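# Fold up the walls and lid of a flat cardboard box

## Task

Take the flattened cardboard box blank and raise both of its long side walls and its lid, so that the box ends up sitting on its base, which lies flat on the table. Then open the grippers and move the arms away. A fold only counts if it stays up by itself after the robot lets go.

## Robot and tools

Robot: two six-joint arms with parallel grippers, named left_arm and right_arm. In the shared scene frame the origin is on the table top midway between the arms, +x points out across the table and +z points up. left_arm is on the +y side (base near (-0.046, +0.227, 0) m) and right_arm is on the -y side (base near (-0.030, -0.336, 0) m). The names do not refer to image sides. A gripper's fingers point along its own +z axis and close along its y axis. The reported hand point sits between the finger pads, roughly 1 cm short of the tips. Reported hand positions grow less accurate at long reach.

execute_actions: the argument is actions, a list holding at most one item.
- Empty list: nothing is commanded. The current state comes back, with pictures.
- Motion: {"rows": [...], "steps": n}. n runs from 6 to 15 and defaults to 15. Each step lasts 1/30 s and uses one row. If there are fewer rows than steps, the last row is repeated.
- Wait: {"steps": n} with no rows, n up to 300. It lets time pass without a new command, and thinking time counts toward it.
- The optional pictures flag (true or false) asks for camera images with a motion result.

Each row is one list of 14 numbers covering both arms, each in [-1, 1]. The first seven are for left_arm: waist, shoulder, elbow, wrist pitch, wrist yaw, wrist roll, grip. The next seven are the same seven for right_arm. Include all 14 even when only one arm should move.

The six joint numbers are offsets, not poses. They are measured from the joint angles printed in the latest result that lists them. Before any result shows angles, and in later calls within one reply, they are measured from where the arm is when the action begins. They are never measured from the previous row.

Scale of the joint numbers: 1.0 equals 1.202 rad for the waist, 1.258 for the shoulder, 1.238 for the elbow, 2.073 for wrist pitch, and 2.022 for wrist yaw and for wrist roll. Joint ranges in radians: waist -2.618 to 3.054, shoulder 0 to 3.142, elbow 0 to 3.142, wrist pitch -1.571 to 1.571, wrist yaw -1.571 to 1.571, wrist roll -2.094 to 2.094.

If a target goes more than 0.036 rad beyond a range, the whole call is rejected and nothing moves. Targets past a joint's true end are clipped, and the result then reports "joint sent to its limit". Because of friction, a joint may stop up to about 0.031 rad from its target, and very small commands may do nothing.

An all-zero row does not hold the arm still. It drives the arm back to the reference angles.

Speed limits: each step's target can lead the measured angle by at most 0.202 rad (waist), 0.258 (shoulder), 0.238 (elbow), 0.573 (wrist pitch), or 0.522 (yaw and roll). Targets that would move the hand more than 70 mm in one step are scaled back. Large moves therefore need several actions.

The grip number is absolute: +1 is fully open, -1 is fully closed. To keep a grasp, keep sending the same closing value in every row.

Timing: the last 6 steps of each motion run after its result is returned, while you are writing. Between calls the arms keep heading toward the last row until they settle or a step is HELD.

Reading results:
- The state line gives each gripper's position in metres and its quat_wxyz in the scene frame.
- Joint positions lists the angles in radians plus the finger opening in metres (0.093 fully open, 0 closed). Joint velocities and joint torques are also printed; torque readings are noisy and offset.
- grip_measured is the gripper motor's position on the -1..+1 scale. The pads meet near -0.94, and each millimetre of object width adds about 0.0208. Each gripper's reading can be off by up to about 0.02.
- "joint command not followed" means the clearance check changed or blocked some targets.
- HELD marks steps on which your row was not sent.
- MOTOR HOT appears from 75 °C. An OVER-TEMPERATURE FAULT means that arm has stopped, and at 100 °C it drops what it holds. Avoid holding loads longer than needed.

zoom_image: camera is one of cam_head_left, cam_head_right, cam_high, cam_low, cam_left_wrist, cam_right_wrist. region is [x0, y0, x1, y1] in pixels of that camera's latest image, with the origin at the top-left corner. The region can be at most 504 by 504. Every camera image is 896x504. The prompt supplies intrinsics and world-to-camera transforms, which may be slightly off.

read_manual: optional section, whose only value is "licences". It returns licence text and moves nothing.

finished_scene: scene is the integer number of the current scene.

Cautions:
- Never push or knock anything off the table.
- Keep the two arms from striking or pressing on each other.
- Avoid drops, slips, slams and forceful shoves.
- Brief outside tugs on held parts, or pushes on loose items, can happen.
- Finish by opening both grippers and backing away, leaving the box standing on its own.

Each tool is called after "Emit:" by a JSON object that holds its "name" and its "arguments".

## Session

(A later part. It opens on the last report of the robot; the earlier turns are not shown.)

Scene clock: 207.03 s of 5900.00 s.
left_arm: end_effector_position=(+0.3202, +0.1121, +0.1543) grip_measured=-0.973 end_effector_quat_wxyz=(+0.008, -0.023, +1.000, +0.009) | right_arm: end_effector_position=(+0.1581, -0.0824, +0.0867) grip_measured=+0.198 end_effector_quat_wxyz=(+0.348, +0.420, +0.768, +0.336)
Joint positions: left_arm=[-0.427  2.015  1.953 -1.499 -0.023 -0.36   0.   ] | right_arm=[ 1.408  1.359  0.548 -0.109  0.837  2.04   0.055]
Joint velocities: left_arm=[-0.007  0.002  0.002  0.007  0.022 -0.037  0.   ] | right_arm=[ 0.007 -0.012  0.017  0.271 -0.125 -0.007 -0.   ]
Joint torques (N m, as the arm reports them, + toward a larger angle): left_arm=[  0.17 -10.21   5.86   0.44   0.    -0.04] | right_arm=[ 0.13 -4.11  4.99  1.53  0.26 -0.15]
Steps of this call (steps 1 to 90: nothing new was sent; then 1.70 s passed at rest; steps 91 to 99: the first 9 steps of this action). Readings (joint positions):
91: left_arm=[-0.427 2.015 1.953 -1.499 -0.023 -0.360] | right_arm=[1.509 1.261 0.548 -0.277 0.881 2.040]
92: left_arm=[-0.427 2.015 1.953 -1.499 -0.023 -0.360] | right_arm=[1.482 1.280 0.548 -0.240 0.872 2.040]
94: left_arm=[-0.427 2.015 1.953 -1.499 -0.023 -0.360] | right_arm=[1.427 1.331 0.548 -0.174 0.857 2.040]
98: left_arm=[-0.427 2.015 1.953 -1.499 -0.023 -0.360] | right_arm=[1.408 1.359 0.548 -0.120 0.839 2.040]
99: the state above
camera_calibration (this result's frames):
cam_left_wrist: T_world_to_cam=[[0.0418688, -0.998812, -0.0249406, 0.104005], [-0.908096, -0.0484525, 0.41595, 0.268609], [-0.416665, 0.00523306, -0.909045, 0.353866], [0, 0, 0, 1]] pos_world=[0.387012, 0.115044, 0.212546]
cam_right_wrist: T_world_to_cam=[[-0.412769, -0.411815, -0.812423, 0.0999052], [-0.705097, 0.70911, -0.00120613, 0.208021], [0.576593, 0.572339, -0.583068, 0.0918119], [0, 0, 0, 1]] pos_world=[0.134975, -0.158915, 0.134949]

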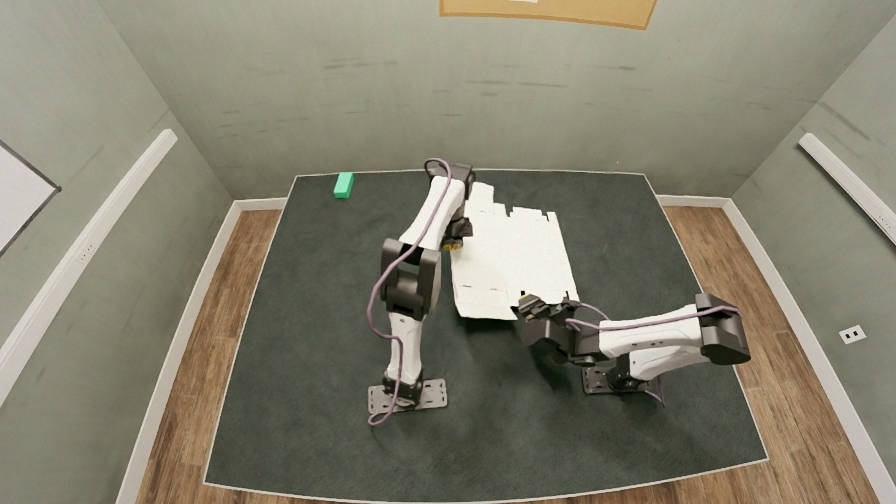

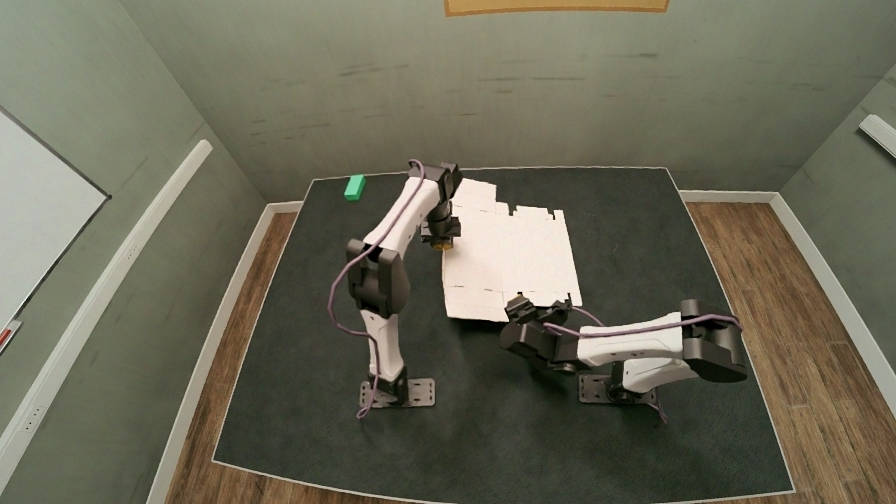

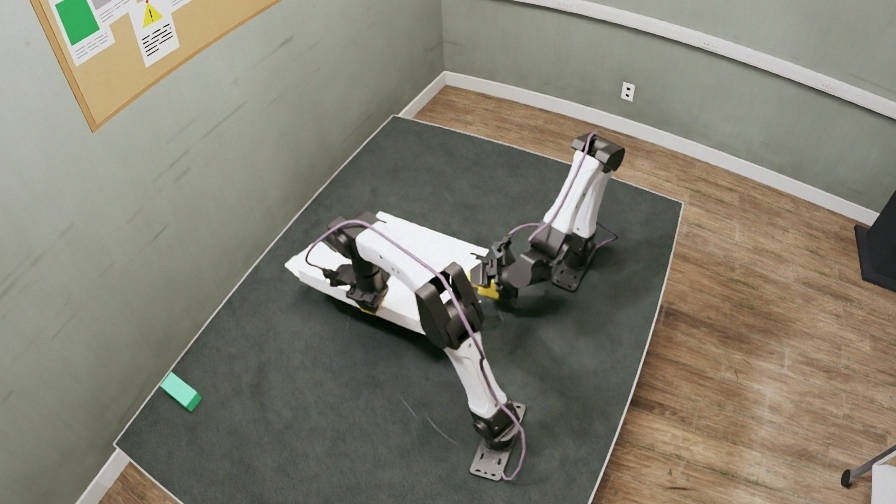

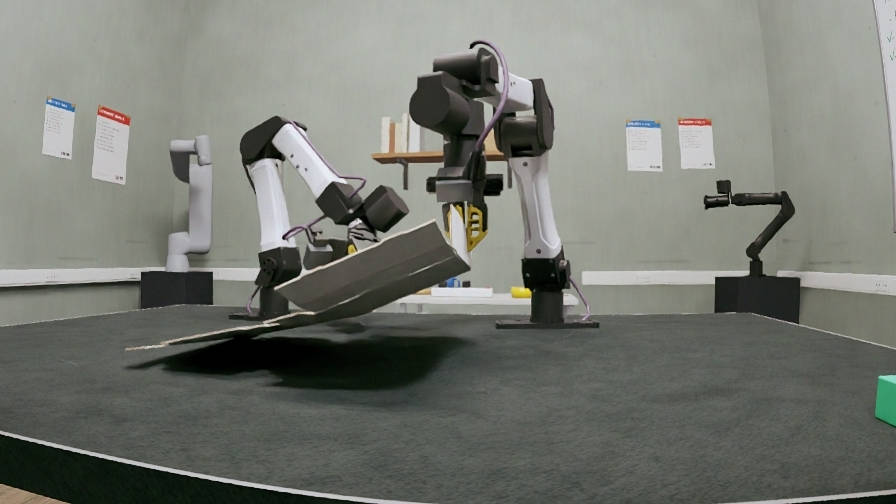

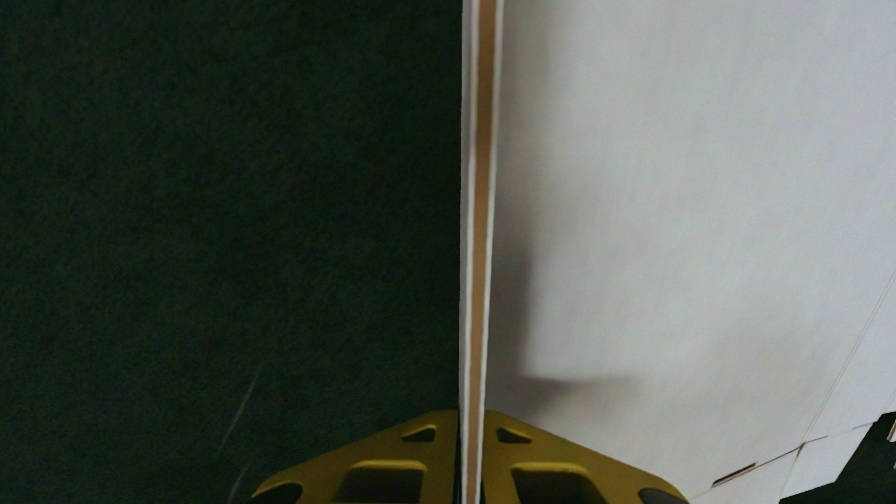

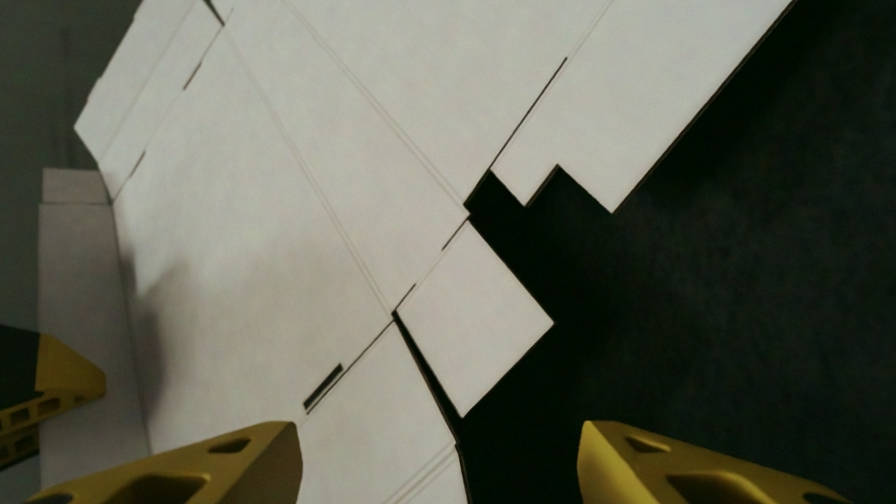

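Emit:
{"name": "execute_actions", "arguments": {"actions": [{"rows": [[0,0,0,0,0,0,-1, -0.05,0.046,-0.016,0.07,-0.022,0,0.2],[0,0,0,0,0,0,-1, -0.099,0.093,-0.033,0.138,-0.0435,0,0.2]], "steps": 15}], "pictures": true}}

Scene clock: 207.53 s of 5900.00 s.
left_arm: end_effector_position=(+0.3202, +0.1121, +0.1543) grip_measured=-0.973 end_effector_quat_wxyz=(+0.008, -0.023, +1.000, +0.009) | right_arm: end_effector_position=(+0.1881, -0.0781, +0.0689) grip_measured=+0.198 end_effector_quat_wxyz=(+0.330, +0.468, +0.739, +0.356)
Joint positions: left_arm=[-0.427  2.015  1.953 -1.499 -0.023 -0.36   0.   ] | right_arm=[1.292 1.469 0.524 0.114 0.771 2.04  0.055]
Joint velocities: left_arm=[-0.022  0.002 -0.007 -0.007 -0.007  0.007  0.   ] | right_arm=[ 0.007  0.012  0.012  0.315 -0.037 -0.007 -0.001]
Joint torques (N m, as the arm reports them, + toward a larger angle): left_arm=[  0.15 -10.21   5.84   0.44  -0.03  -0.04] | right_arm=[ 0.22 -4.99  4.85  1.76  0.2  -0.14]
Steps of this call (steps 1 to 6: the last 6 steps of your previous action; steps 7 to 15: the first 9 steps of this action). Readings (joint positions):
7: left_arm=[-0.427 2.015 1.953 -1.499 -0.023 -0.360] | right_arm=[1.400 1.364 0.548 -0.068 0.825 2.040]
8: left_arm=[-0.427 2.015 1.953 -1.499 -0.023 -0.360] | right_arm=[1.374 1.385 0.546 -0.025 0.812 2.040]
10: left_arm=[-0.427 2.015 1.953 -1.499 -0.023 -0.360] | right_arm=[1.314 1.439 0.542 0.050 0.794 2.040]
14: left_arm=[-0.427 2.015 1.953 -1.499 -0.023 -0.360] | right_arm=[1.292 1.469 0.524 0.105 0.774 2.040]
15: the state above
camera_calibration (this result's frames):
cam_left_wrist: T_world_to_cam=[[0.0418688, -0.998812, -0.0249406, 0.104005], [-0.908096, -0.0484525, 0.41595, 0.268609], [-0.416665, 0.00523306, -0.909045, 0.353866], [0, 0, 0, 1]] pos_world=[0.387012, 0.115044, 0.212546]
cam_right_wrist: T_world_to_cam=[[-0.457938, -0.29711, -0.837865, 0.118806], [-0.650183, 0.754694, 0.0877423, 0.213121], [0.606263, 0.584946, -0.538779, 0.0540235], [0, 0, 0, 1]] pos_world=[0.160221, -0.157144, 0.10995]

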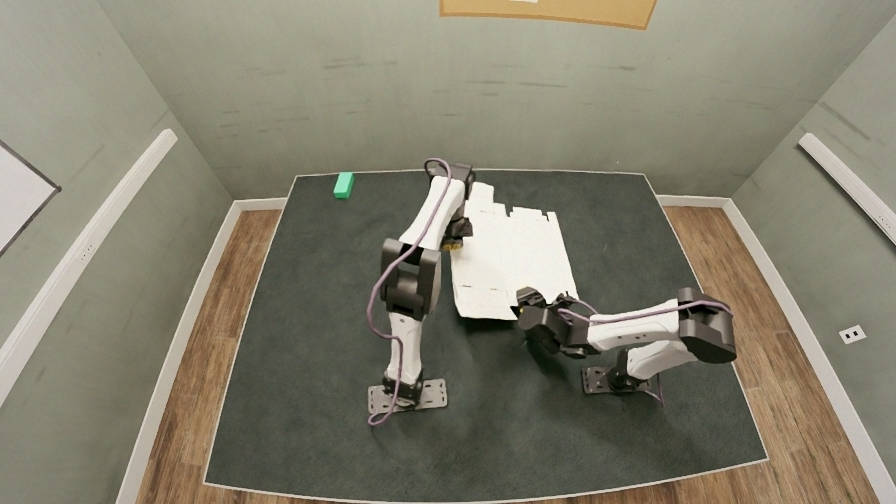

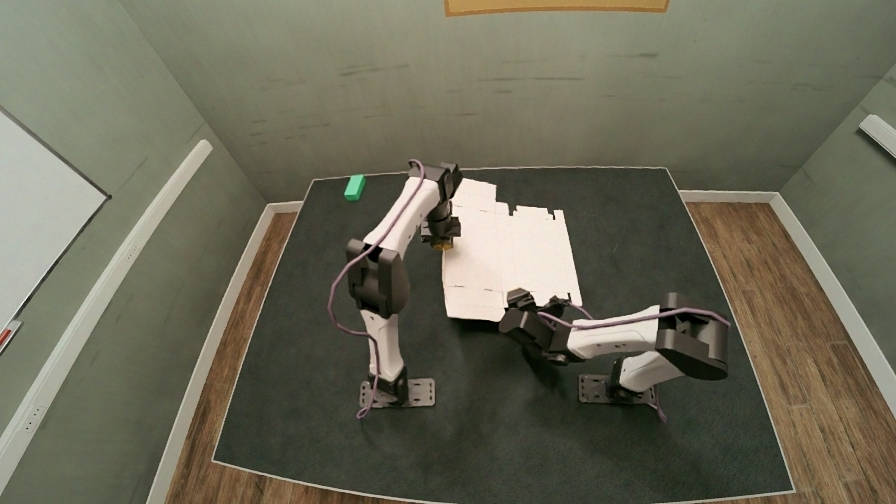

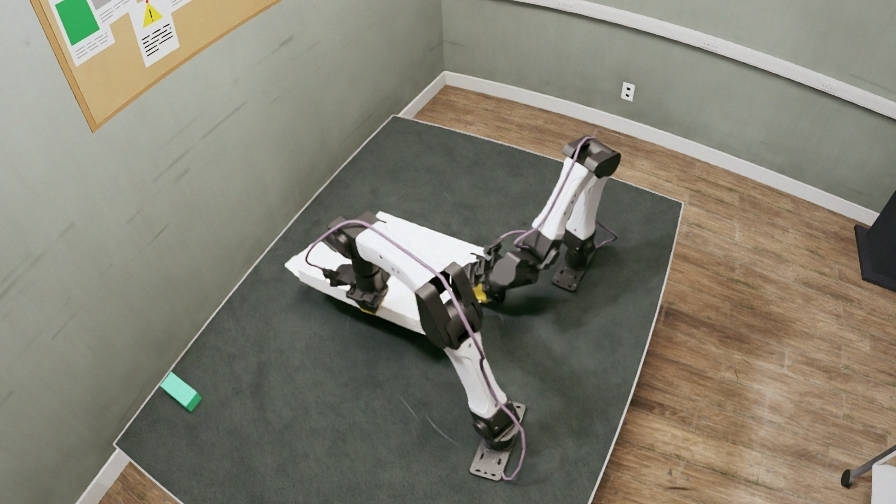

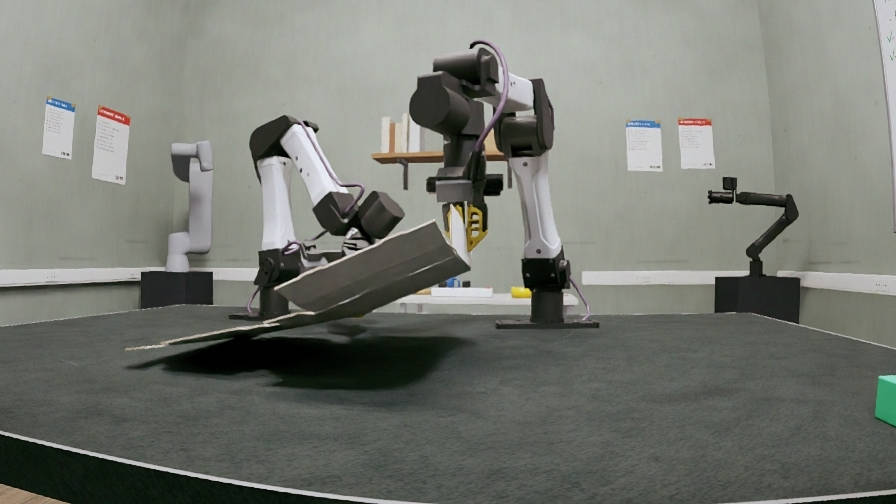

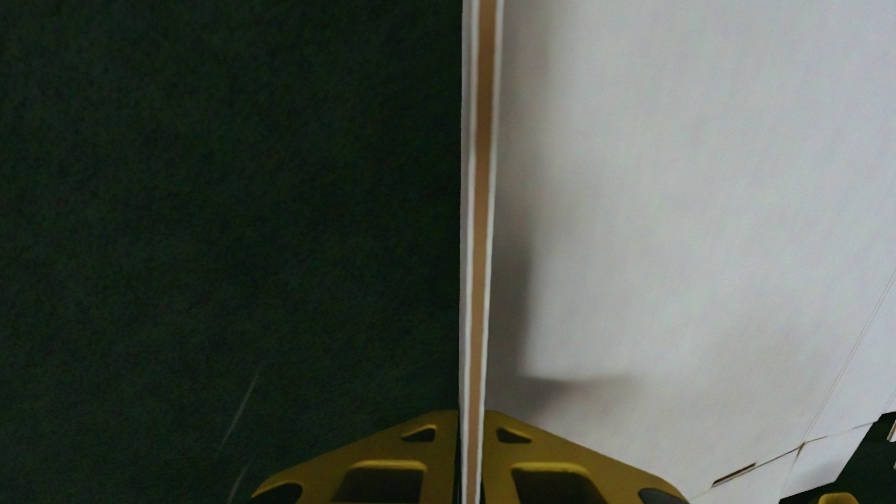

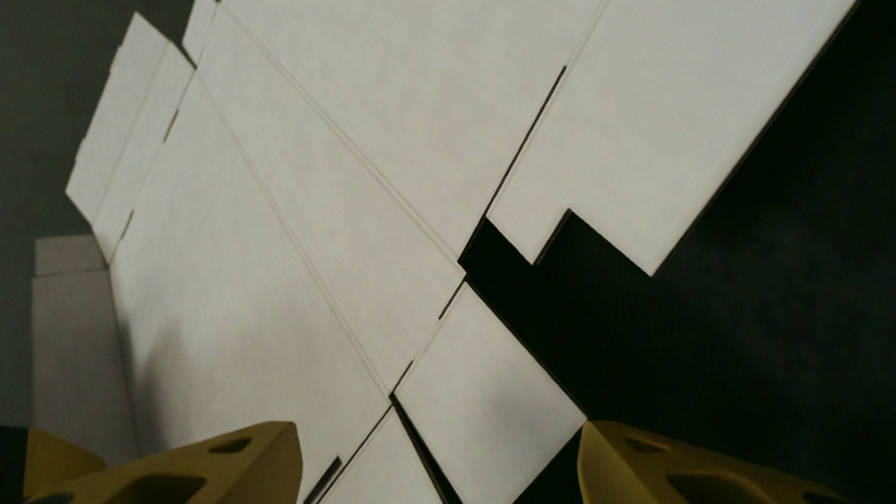

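Emit:
{"name": "execute_actions", "arguments": {"actions": [{"steps": 8}], "pictures": true}}

Scene clock: 207.80 s of 5900.00 s.
left_arm: end_effector_position=(+0.3202, +0.1121, +0.1543) grip_measured=-0.973 end_effector_quat_wxyz=(+0.008, -0.023, +1.000, +0.009) | right_arm: end_effector_position=(+0.1891, -0.0718, +0.0733) grip_measured=+0.198 end_effector_quat_wxyz=(+0.322, +0.471, +0.732, +0.373)
Joint positions: left_arm=[-0.427  2.015  1.953 -1.499 -0.023 -0.36   0.   ] | right_arm=[1.292 1.469 0.524 0.153 0.762 2.04  0.055]
Joint velocities: left_arm=[-0.002 -0.012 -0.012 -0.022  0.007  0.037  0.   ] | right_arm=[ 0.007 -0.012 -0.007  0.051 -0.007 -0.007 -0.   ]
Joint torques (N m, as the arm reports them, + toward a larger angle): left_arm=[  0.07 -10.19   5.9    0.43  -0.01  -0.04] | right_arm=[ 0.2  -5.02  4.93  1.79  0.21 -0.14]
Kept back: nothing.
Steps of this call (steps 1 to 6: the last 6 steps of your previous action; steps 7 to 8: the robot went on to your last target). Readings (joint positions):
1: left_arm=[-0.427 2.015 1.953 -1.499 -0.023 -0.360] | right_arm=[1.292 1.469 0.524 0.124 0.769 2.040]
2: left_arm=[-0.427 2.015 1.953 -1.499 -0.023 -0.360] | right_arm=[1.292 1.469 0.524 0.132 0.767 2.040]
4: left_arm=[-0.427 2.015 1.953 -1.499 -0.023 -0.360] | right_arm=[1.292 1.469 0.524 0.142 0.764 2.040]
8: the state above
camera_calibration (this result's frames):
cam_left_wrist: T_world_to_cam=[[0.0418688, -0.998812, -0.0249406, 0.104005], [-0.908096, -0.0484525, 0.41595, 0.268609], [-0.416665, 0.00523306, -0.909045, 0.353866], [0, 0, 0, 1]] pos_world=[0.387012, 0.115044, 0.212546]
cam_right_wrist: T_world_to_cam=[[-0.450481, -0.267497, -0.85177, 0.126536], [-0.655776, 0.746545, 0.112373, 0.207363], [0.605826, 0.609193, -0.511722, 0.0519394], [0, 0, 0, 1]] pos_world=[0.161519, -0.152599, 0.111056]

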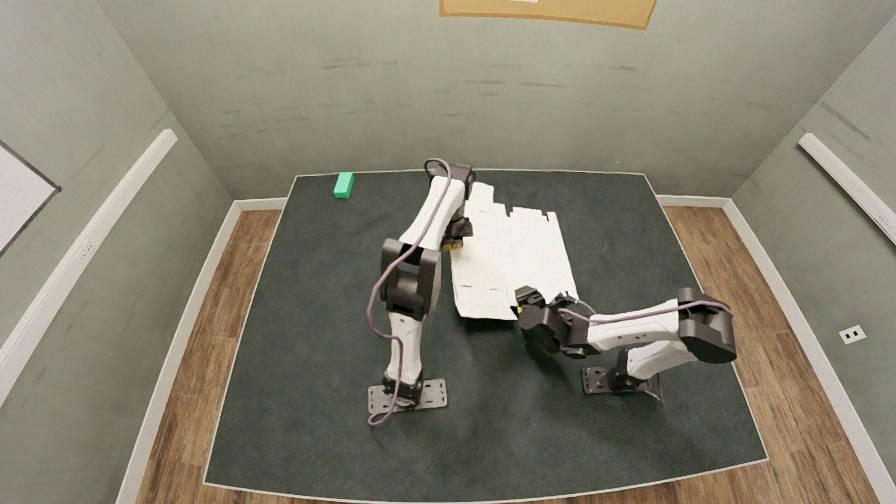

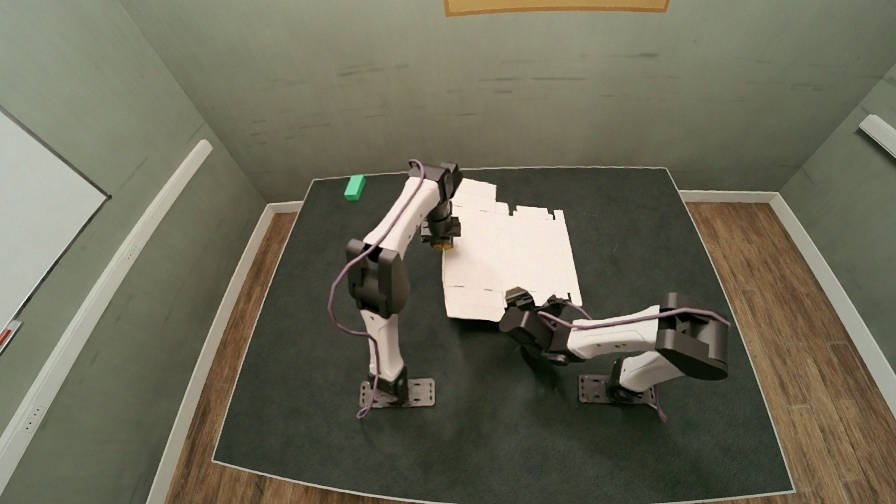

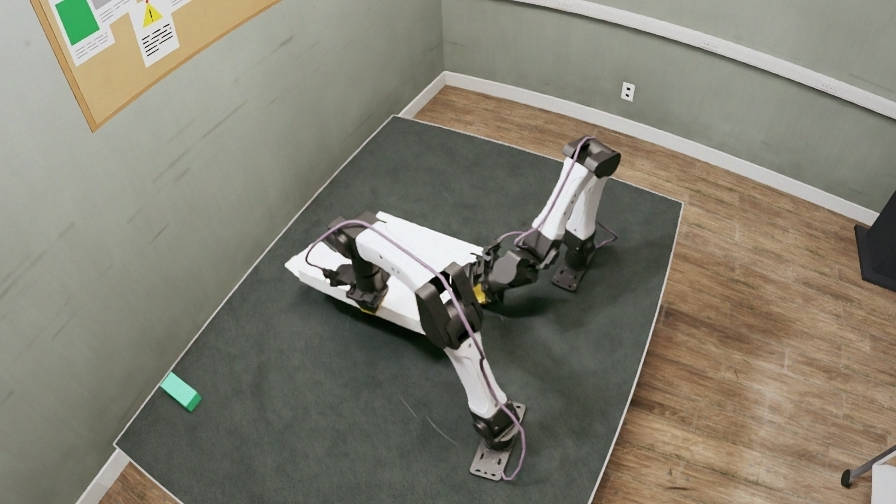

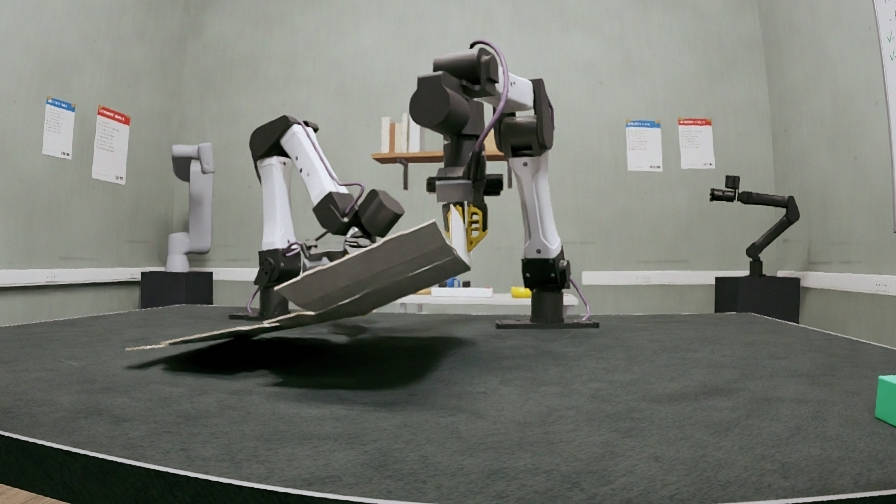

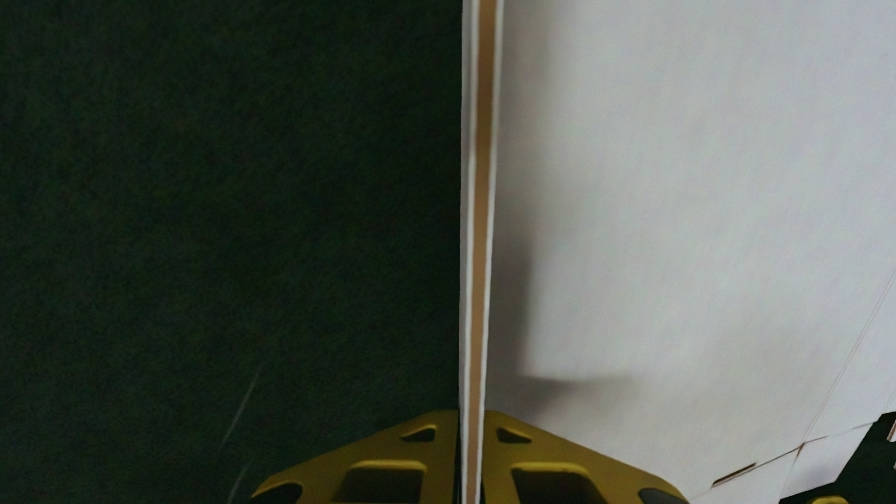

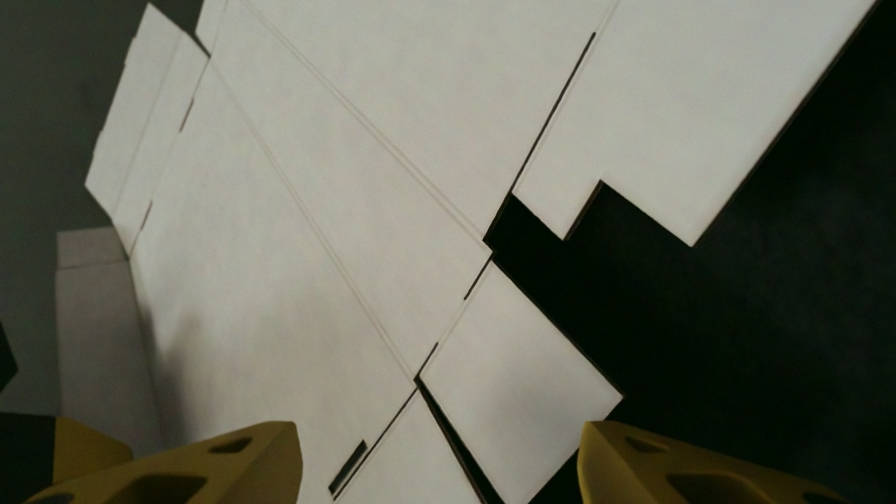

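Emit:
{"name": "execute_actions", "arguments": {"actions": [{"rows": [[0,0,0,0,0,0,-1, -0.042,0.056,0,0.048,-0.02,0.025,0.2]], "steps": 15}], "pictures": true}}

Scene clock: 209.10 s of 5900.00 s.
left_arm: end_effector_position=(+0.3202, +0.1121, +0.1543) grip_measured=-0.973 end_effector_quat_wxyz=(+0.008, -0.023, +1.000, +0.009) | right_arm: end_effector_position=(+0.2013, -0.0726, +0.0621) grip_measured=+0.198 end_effector_quat_wxyz=(+0.314, +0.494, +0.720, +0.374)
Joint positions: left_arm=[-0.427  2.015  1.953 -1.499 -0.023 -0.36   0.   ] | right_arm=[1.247 1.53  0.524 0.221 0.736 2.064 0.055]
Joint velocities: left_arm=[-0.017 -0.012  0.007 -0.022 -0.022  0.066  0.   ] | right_arm=[-0.012 -0.012 -0.017  0.154 -0.022  0.037 -0.001]
Joint torques (N m, as the arm reports them, + toward a larger angle): left_arm=[  0.17 -10.14   5.84   0.41  -0.02  -0.03] | right_arm=[-0.02 -5.14  6.    1.82  0.18  0.  ]
joint sent to its limit (right arm) — the command would take joint 6 (wrist roll) past its upper limit, so that joint was sent only as far as its limit.
Steps of this call (steps 1 to 30: the robot went on to your last target; steps 31 to 39: the first 9 steps of this action). Readings (joint positions):
31: left_arm=[-0.427 2.015 1.953 -1.499 -0.023 -0.360] | right_arm=[1.285 1.476 0.524 0.170 0.755 2.045]
32: left_arm=[-0.427 2.015 1.953 -1.499 -0.023 -0.360] | right_arm=[1.272 1.492 0.524 0.190 0.750 2.049]
34: left_arm=[-0.427 2.015 1.953 -1.499 -0.023 -0.360] | right_arm=[1.252 1.519 0.524 0.205 0.744 2.056]
38: left_arm=[-0.427 2.015 1.953 -1.499 -0.023 -0.360] | right_arm=[1.247 1.530 0.524 0.217 0.737 2.063]
39: the state above
camera_calibration (this result's frames):
cam_left_wrist: T_world_to_cam=[[0.0418688, -0.998812, -0.0249406, 0.104005], [-0.908096, -0.0484525, 0.41595, 0.268609], [-0.416665, 0.00523306, -0.909045, 0.353866], [0, 0, 0, 1]] pos_world=[0.387012, 0.115044, 0.212546]
cam_right_wrist: T_world_to_cam=[[-0.476576, -0.221413, -0.850795, 0.130764], [-0.623451, 0.767434, 0.14951, 0.209893], [0.619826, 0.601682, -0.503781, 0.0354202], [0, 0, 0, 1]] pos_world=[0.171222, -0.153438, 0.0977164]

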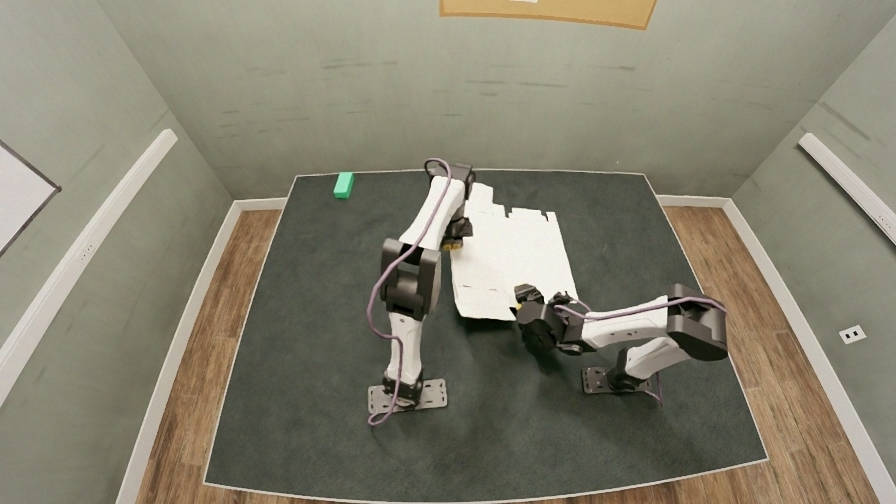

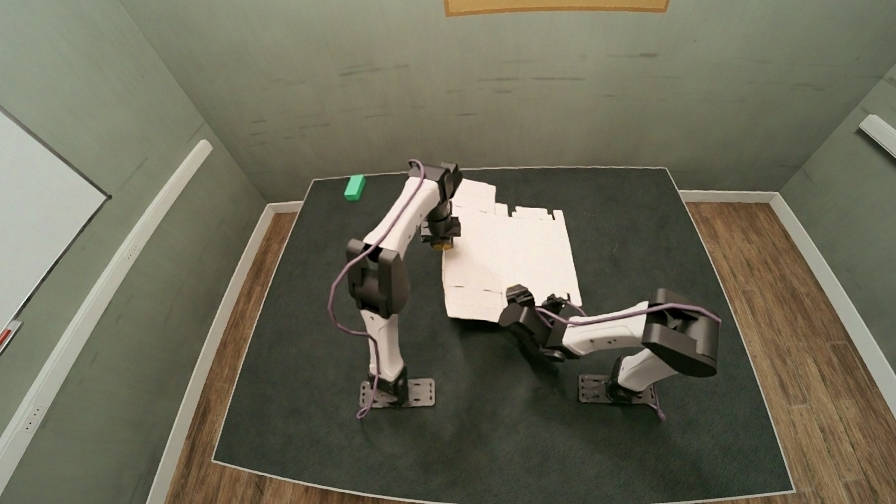

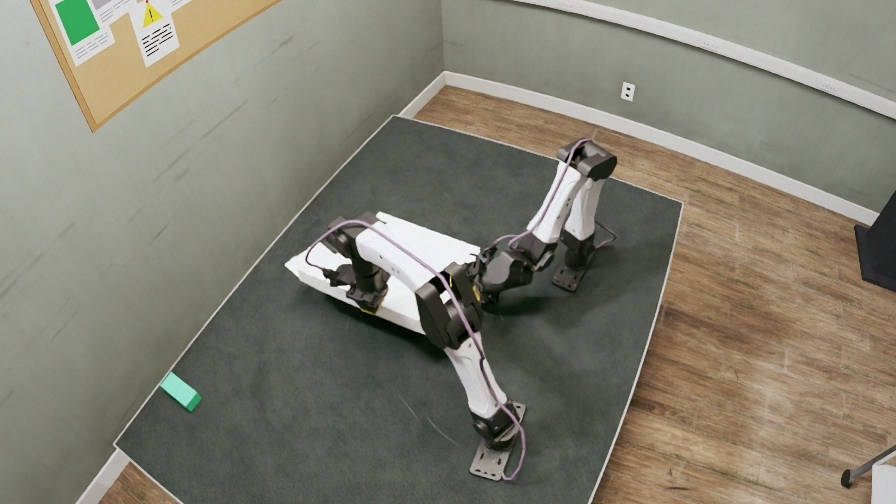

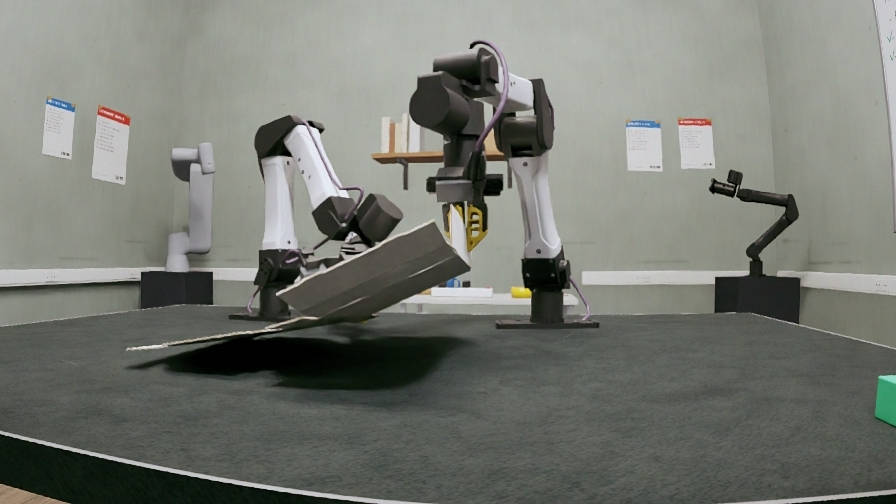

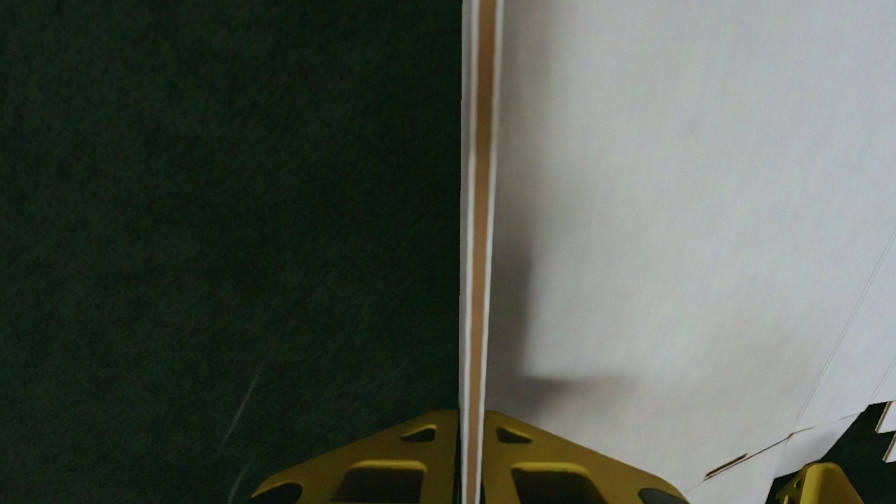

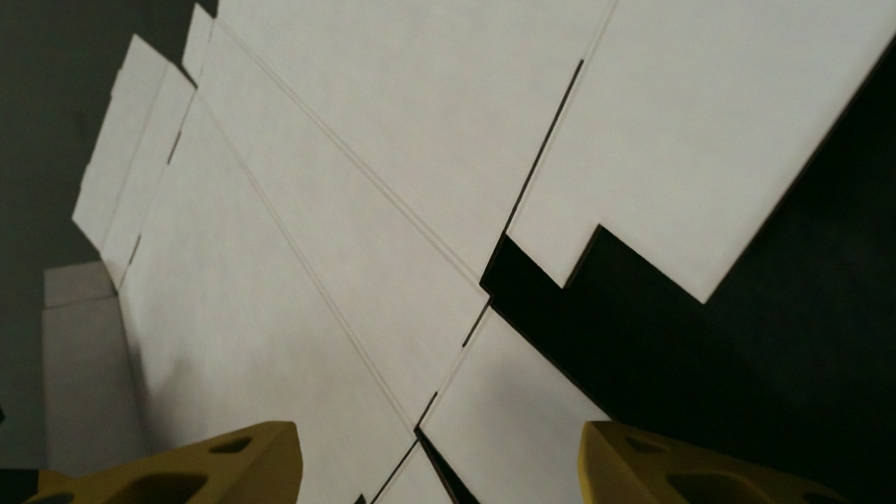

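Emit:
{"name": "execute_actions", "arguments": {"actions": [{"rows": [[0,0,0,0,0,0,-1, 0,0,0,0,0,0,-0.3],[0,0,0,0,0,0,-1, 0,0,0,0,0,0,-0.6],[0,0,0,0,0,0,-1, 0,0,0,0,0,0,-0.8],[0,0,0,0,0,0,-1, 0,0,0,0,0,0,-1]], "steps": 15}], "pictures": true}}

Scene clock: 209.80 s of 5900.00 s.
left_arm: end_effector_position=(+0.3202, +0.1121, +0.1543) grip_measured=-0.973 end_effector_quat_wxyz=(+0.008, -0.023, +1.000, +0.009) | right_arm: end_effector_position=(+0.2013, -0.0715, +0.0625) grip_measured=-0.984 end_effector_quat_wxyz=(+0.312, +0.495, +0.718, +0.377)
Joint positions: left_arm=[-0.427  2.015  1.953 -1.499 -0.023 -0.36   0.   ] | right_arm=[1.247 1.53  0.524 0.227 0.733 2.067 0.   ]
Joint velocities: left_arm=[ 0.012 -0.002  0.002  0.007 -0.081 -0.007  0.   ] | right_arm=[ 0.002 -0.012  0.007 -0.051 -0.022  0.037  0.   ]
Joint torques (N m, as the arm reports them, + toward a larger angle): left_arm=[  0.12 -10.22   5.88   0.44  -0.02  -0.05] | right_arm=[ 0.44 -5.99  6.03  1.58  0.33 -0.18]
joint sent to its limit (right arm) — the command would take joint 6 (wrist roll) past its upper limit, so that joint was sent only as far as its limit.
Steps of this call (steps 1 to 6: the last 6 steps of your previous action; steps 7 to 12: the robot went on to your last target; steps 13 to 21: the first 9 steps of this action). Readings (joint positions):
13: left_arm=[-0.427 2.015 1.953 -1.499 -0.023 -0.360] | right_arm=[1.247 1.530 0.524 0.232 0.733 2.067]
14: left_arm=[-0.427 2.015 1.953 -1.499 -0.023 -0.360] | right_arm=[1.247 1.530 0.524 0.230 0.733 2.067]
16: left_arm=[-0.427 2.015 1.953 -1.499 -0.023 -0.360] | right_arm=[1.247 1.530 0.524 0.228 0.733 2.067]
20: left_arm=[-0.427 2.015 1.953 -1.499 -0.023 -0.360] | right_arm=[1.247 1.530 0.524 0.227 0.733 2.067]
21: the state above
camera_calibration (this result's frames):
cam_left_wrist: T_world_to_cam=[[0.0418688, -0.998812, -0.0249406, 0.104005], [-0.908096, -0.0484525, 0.41595, 0.268609], [-0.416665, 0.00523306, -0.909045, 0.353866], [0, 0, 0, 1]] pos_world=[0.387012, 0.115044, 0.212546]
cam_right_wrist: T_world_to_cam=[[-0.47727, -0.214329, -0.852219, 0.132152], [-0.623793, 0.765705, 0.156772, 0.208457], [0.618947, 0.606431, -0.499145, 0.0352236], [0, 0, 0, 1]] pos_world=[0.171305, -0.152653, 0.0975237]

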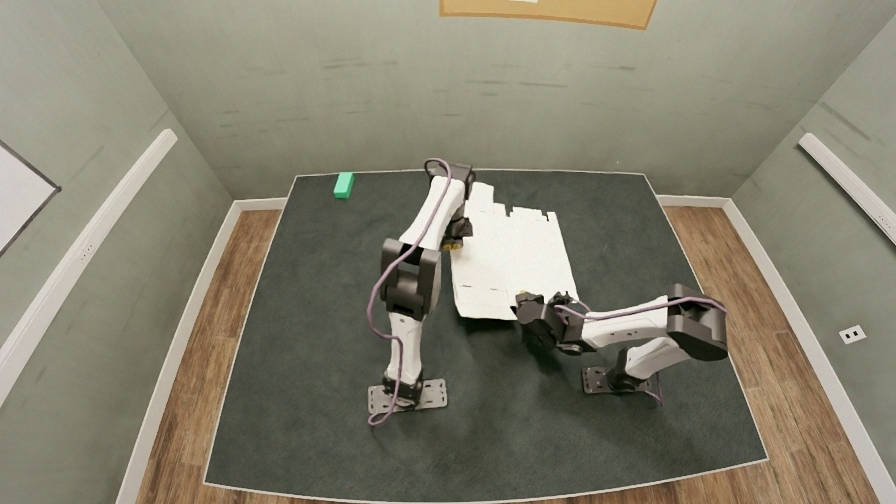

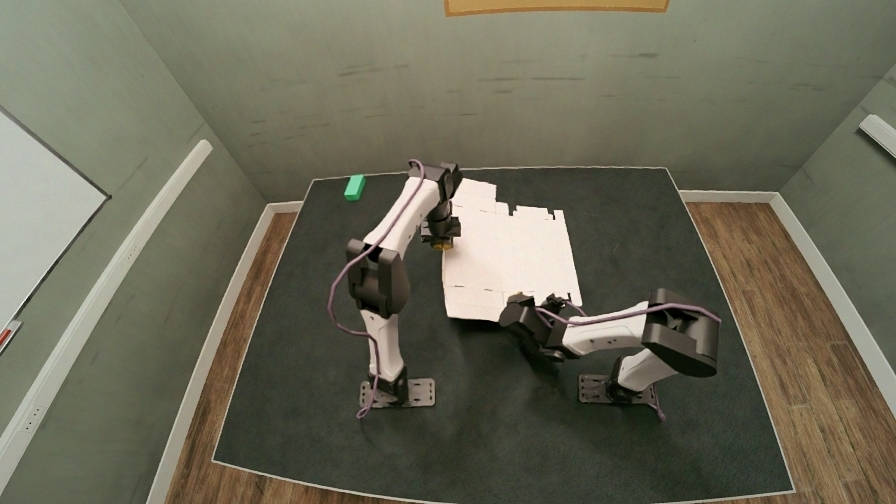

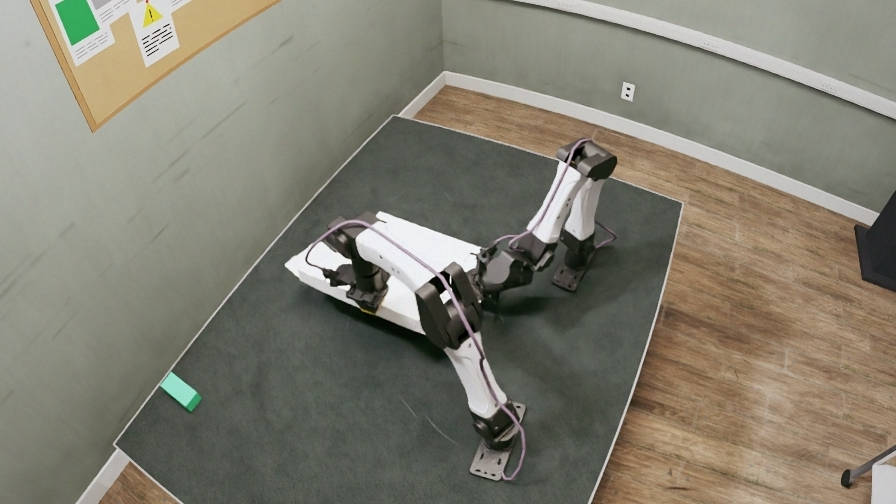

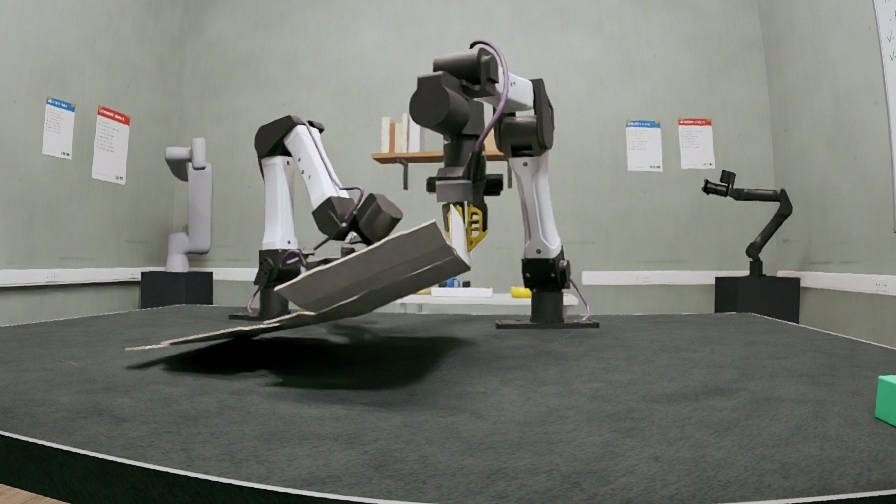

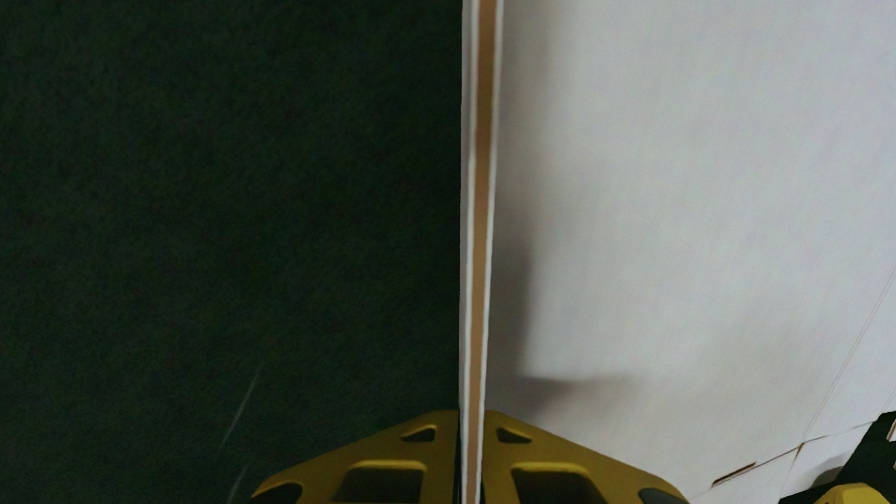

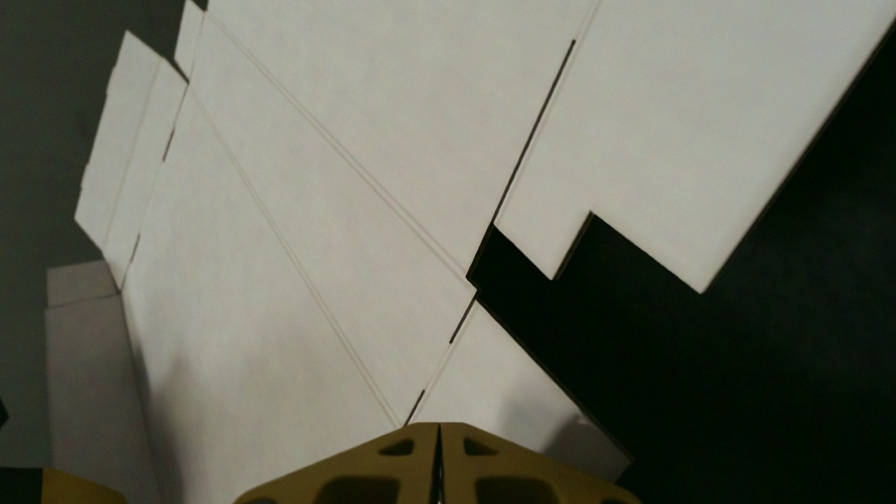

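Emit:
{"name": "execute_actions", "arguments": {"actions": [{"rows": [[0,0,0,0,0,0,-1, 0.03,-0.025,0,-0.025,0.012,0,0.2],[0,0,0,0,0,0,-1, 0.06,-0.05,0,-0.05,0.024,0,0.2],[0,0,0,0,0,0,-1, 0.115,-0.09,-0.006,-0.099,0.047,0,0.2]], "steps": 15}]}}

Emit:
{"name": "execute_actions", "arguments": {"actions": [{"steps": 6}]}}

Scene clock: 212.50 s of 5900.00 s.
left_arm: end_effector_position=(+0.3202, +0.1121, +0.1543) grip_measured=-0.973 end_effector_quat_wxyz=(+0.008, -0.023, +1.000, +0.009) | right_arm: end_effector_position=(+0.1650, -0.0669, +0.0772) grip_measured=+0.198 end_effector_quat_wxyz=(+0.321, +0.446, +0.748, +0.372)
Joint positions: left_arm=[-0.427  2.015  1.953 -1.499 -0.023 -0.36   0.   ] | right_arm=[1.384 1.429 0.524 0.069 0.8   2.067 0.055]
Joint velocities: left_arm=[ 0.012 -0.007 -0.007 -0.051 -0.007  0.022  0.   ] | right_arm=[ 0.002  0.002 -0.007 -0.33   0.154 -0.022  0.   ]
Joint torques (N m, as the arm reports them, + toward a larger angle): left_arm=[  0.14 -10.2    5.86   0.44  -0.03  -0.03] | right_arm=[ 0.53 -6.45  5.74  1.53  0.44 -0.13]
Steps of this call (steps 1 to 6: the last 6 steps of your previous action; steps 7 to 15: the robot went on to your last target; steps 16 to 72: nothing new was sent; steps 73 to 81: the first 9 steps of this action). Readings (joint positions):
73: left_arm=[-0.427 2.015 1.953 -1.499 -0.023 -0.360] | right_arm=[1.251 1.528 0.524 0.220 0.736 2.067]
74: left_arm=[-0.427 2.015 1.953 -1.499 -0.023 -0.360] | right_arm=[1.265 1.521 0.524 0.202 0.744 2.067]
76: left_arm=[-0.427 2.015 1.953 -1.499 -0.023 -0.360] | right_arm=[1.331 1.477 0.524 0.133 0.770 2.067]
80: left_arm=[-0.427 2.015 1.953 -1.499 -0.023 -0.360] | right_arm=[1.384 1.429 0.524 0.079 0.795 2.067]
81: the state above

Scene clock: 212.70 s of 5900.00 s.
left_arm: end_effector_position=(+0.3202, +0.1121, +0.1543) grip_measured=-0.973 end_effector_quat_wxyz=(+0.008, -0.023, +1.000, +0.009) | right_arm: end_effector_position=(+0.1650, -0.0730, +0.0742) grip_measured=+0.198 end_effector_quat_wxyz=(+0.331, +0.443, +0.752, +0.358)
Joint positions: left_arm=[-0.427  2.015  1.953 -1.499 -0.023 -0.36   0.   ] | right_arm=[1.384 1.429 0.524 0.035 0.813 2.067 0.055]
Joint velocities: left_arm=[ 0.007  0.017 -0.012  0.066 -0.051 -0.022  0.   ] | right_arm=[ 0.012 -0.002  0.007 -0.066 -0.037  0.051 -0.001]
Joint torques (N m, as the arm reports them, + toward a larger angle): left_arm=[  0.16 -10.15   5.85   0.42  -0.01  -0.05] | right_arm=[ 0.5  -6.4   5.7   1.44  0.44 -0.15]
Kept back: nothing.
Steps of this call (steps 1 to 6: the last 6 steps of your previous action). Readings (joint positions):
1: left_arm=[-0.427 2.015 1.953 -1.499 -0.023 -0.360] | right_arm=[1.384 1.429 0.524 0.059 0.803 2.067]
2: left_arm=[-0.427 2.015 1.953 -1.499 -0.023 -0.360] | right_arm=[1.384 1.429 0.524 0.051 0.806 2.067]
4: left_arm=[-0.427 2.015 1.953 -1.499 -0.023 -0.360] | right_arm=[1.384 1.429 0.524 0.042 0.810 2.067]
6: the state above


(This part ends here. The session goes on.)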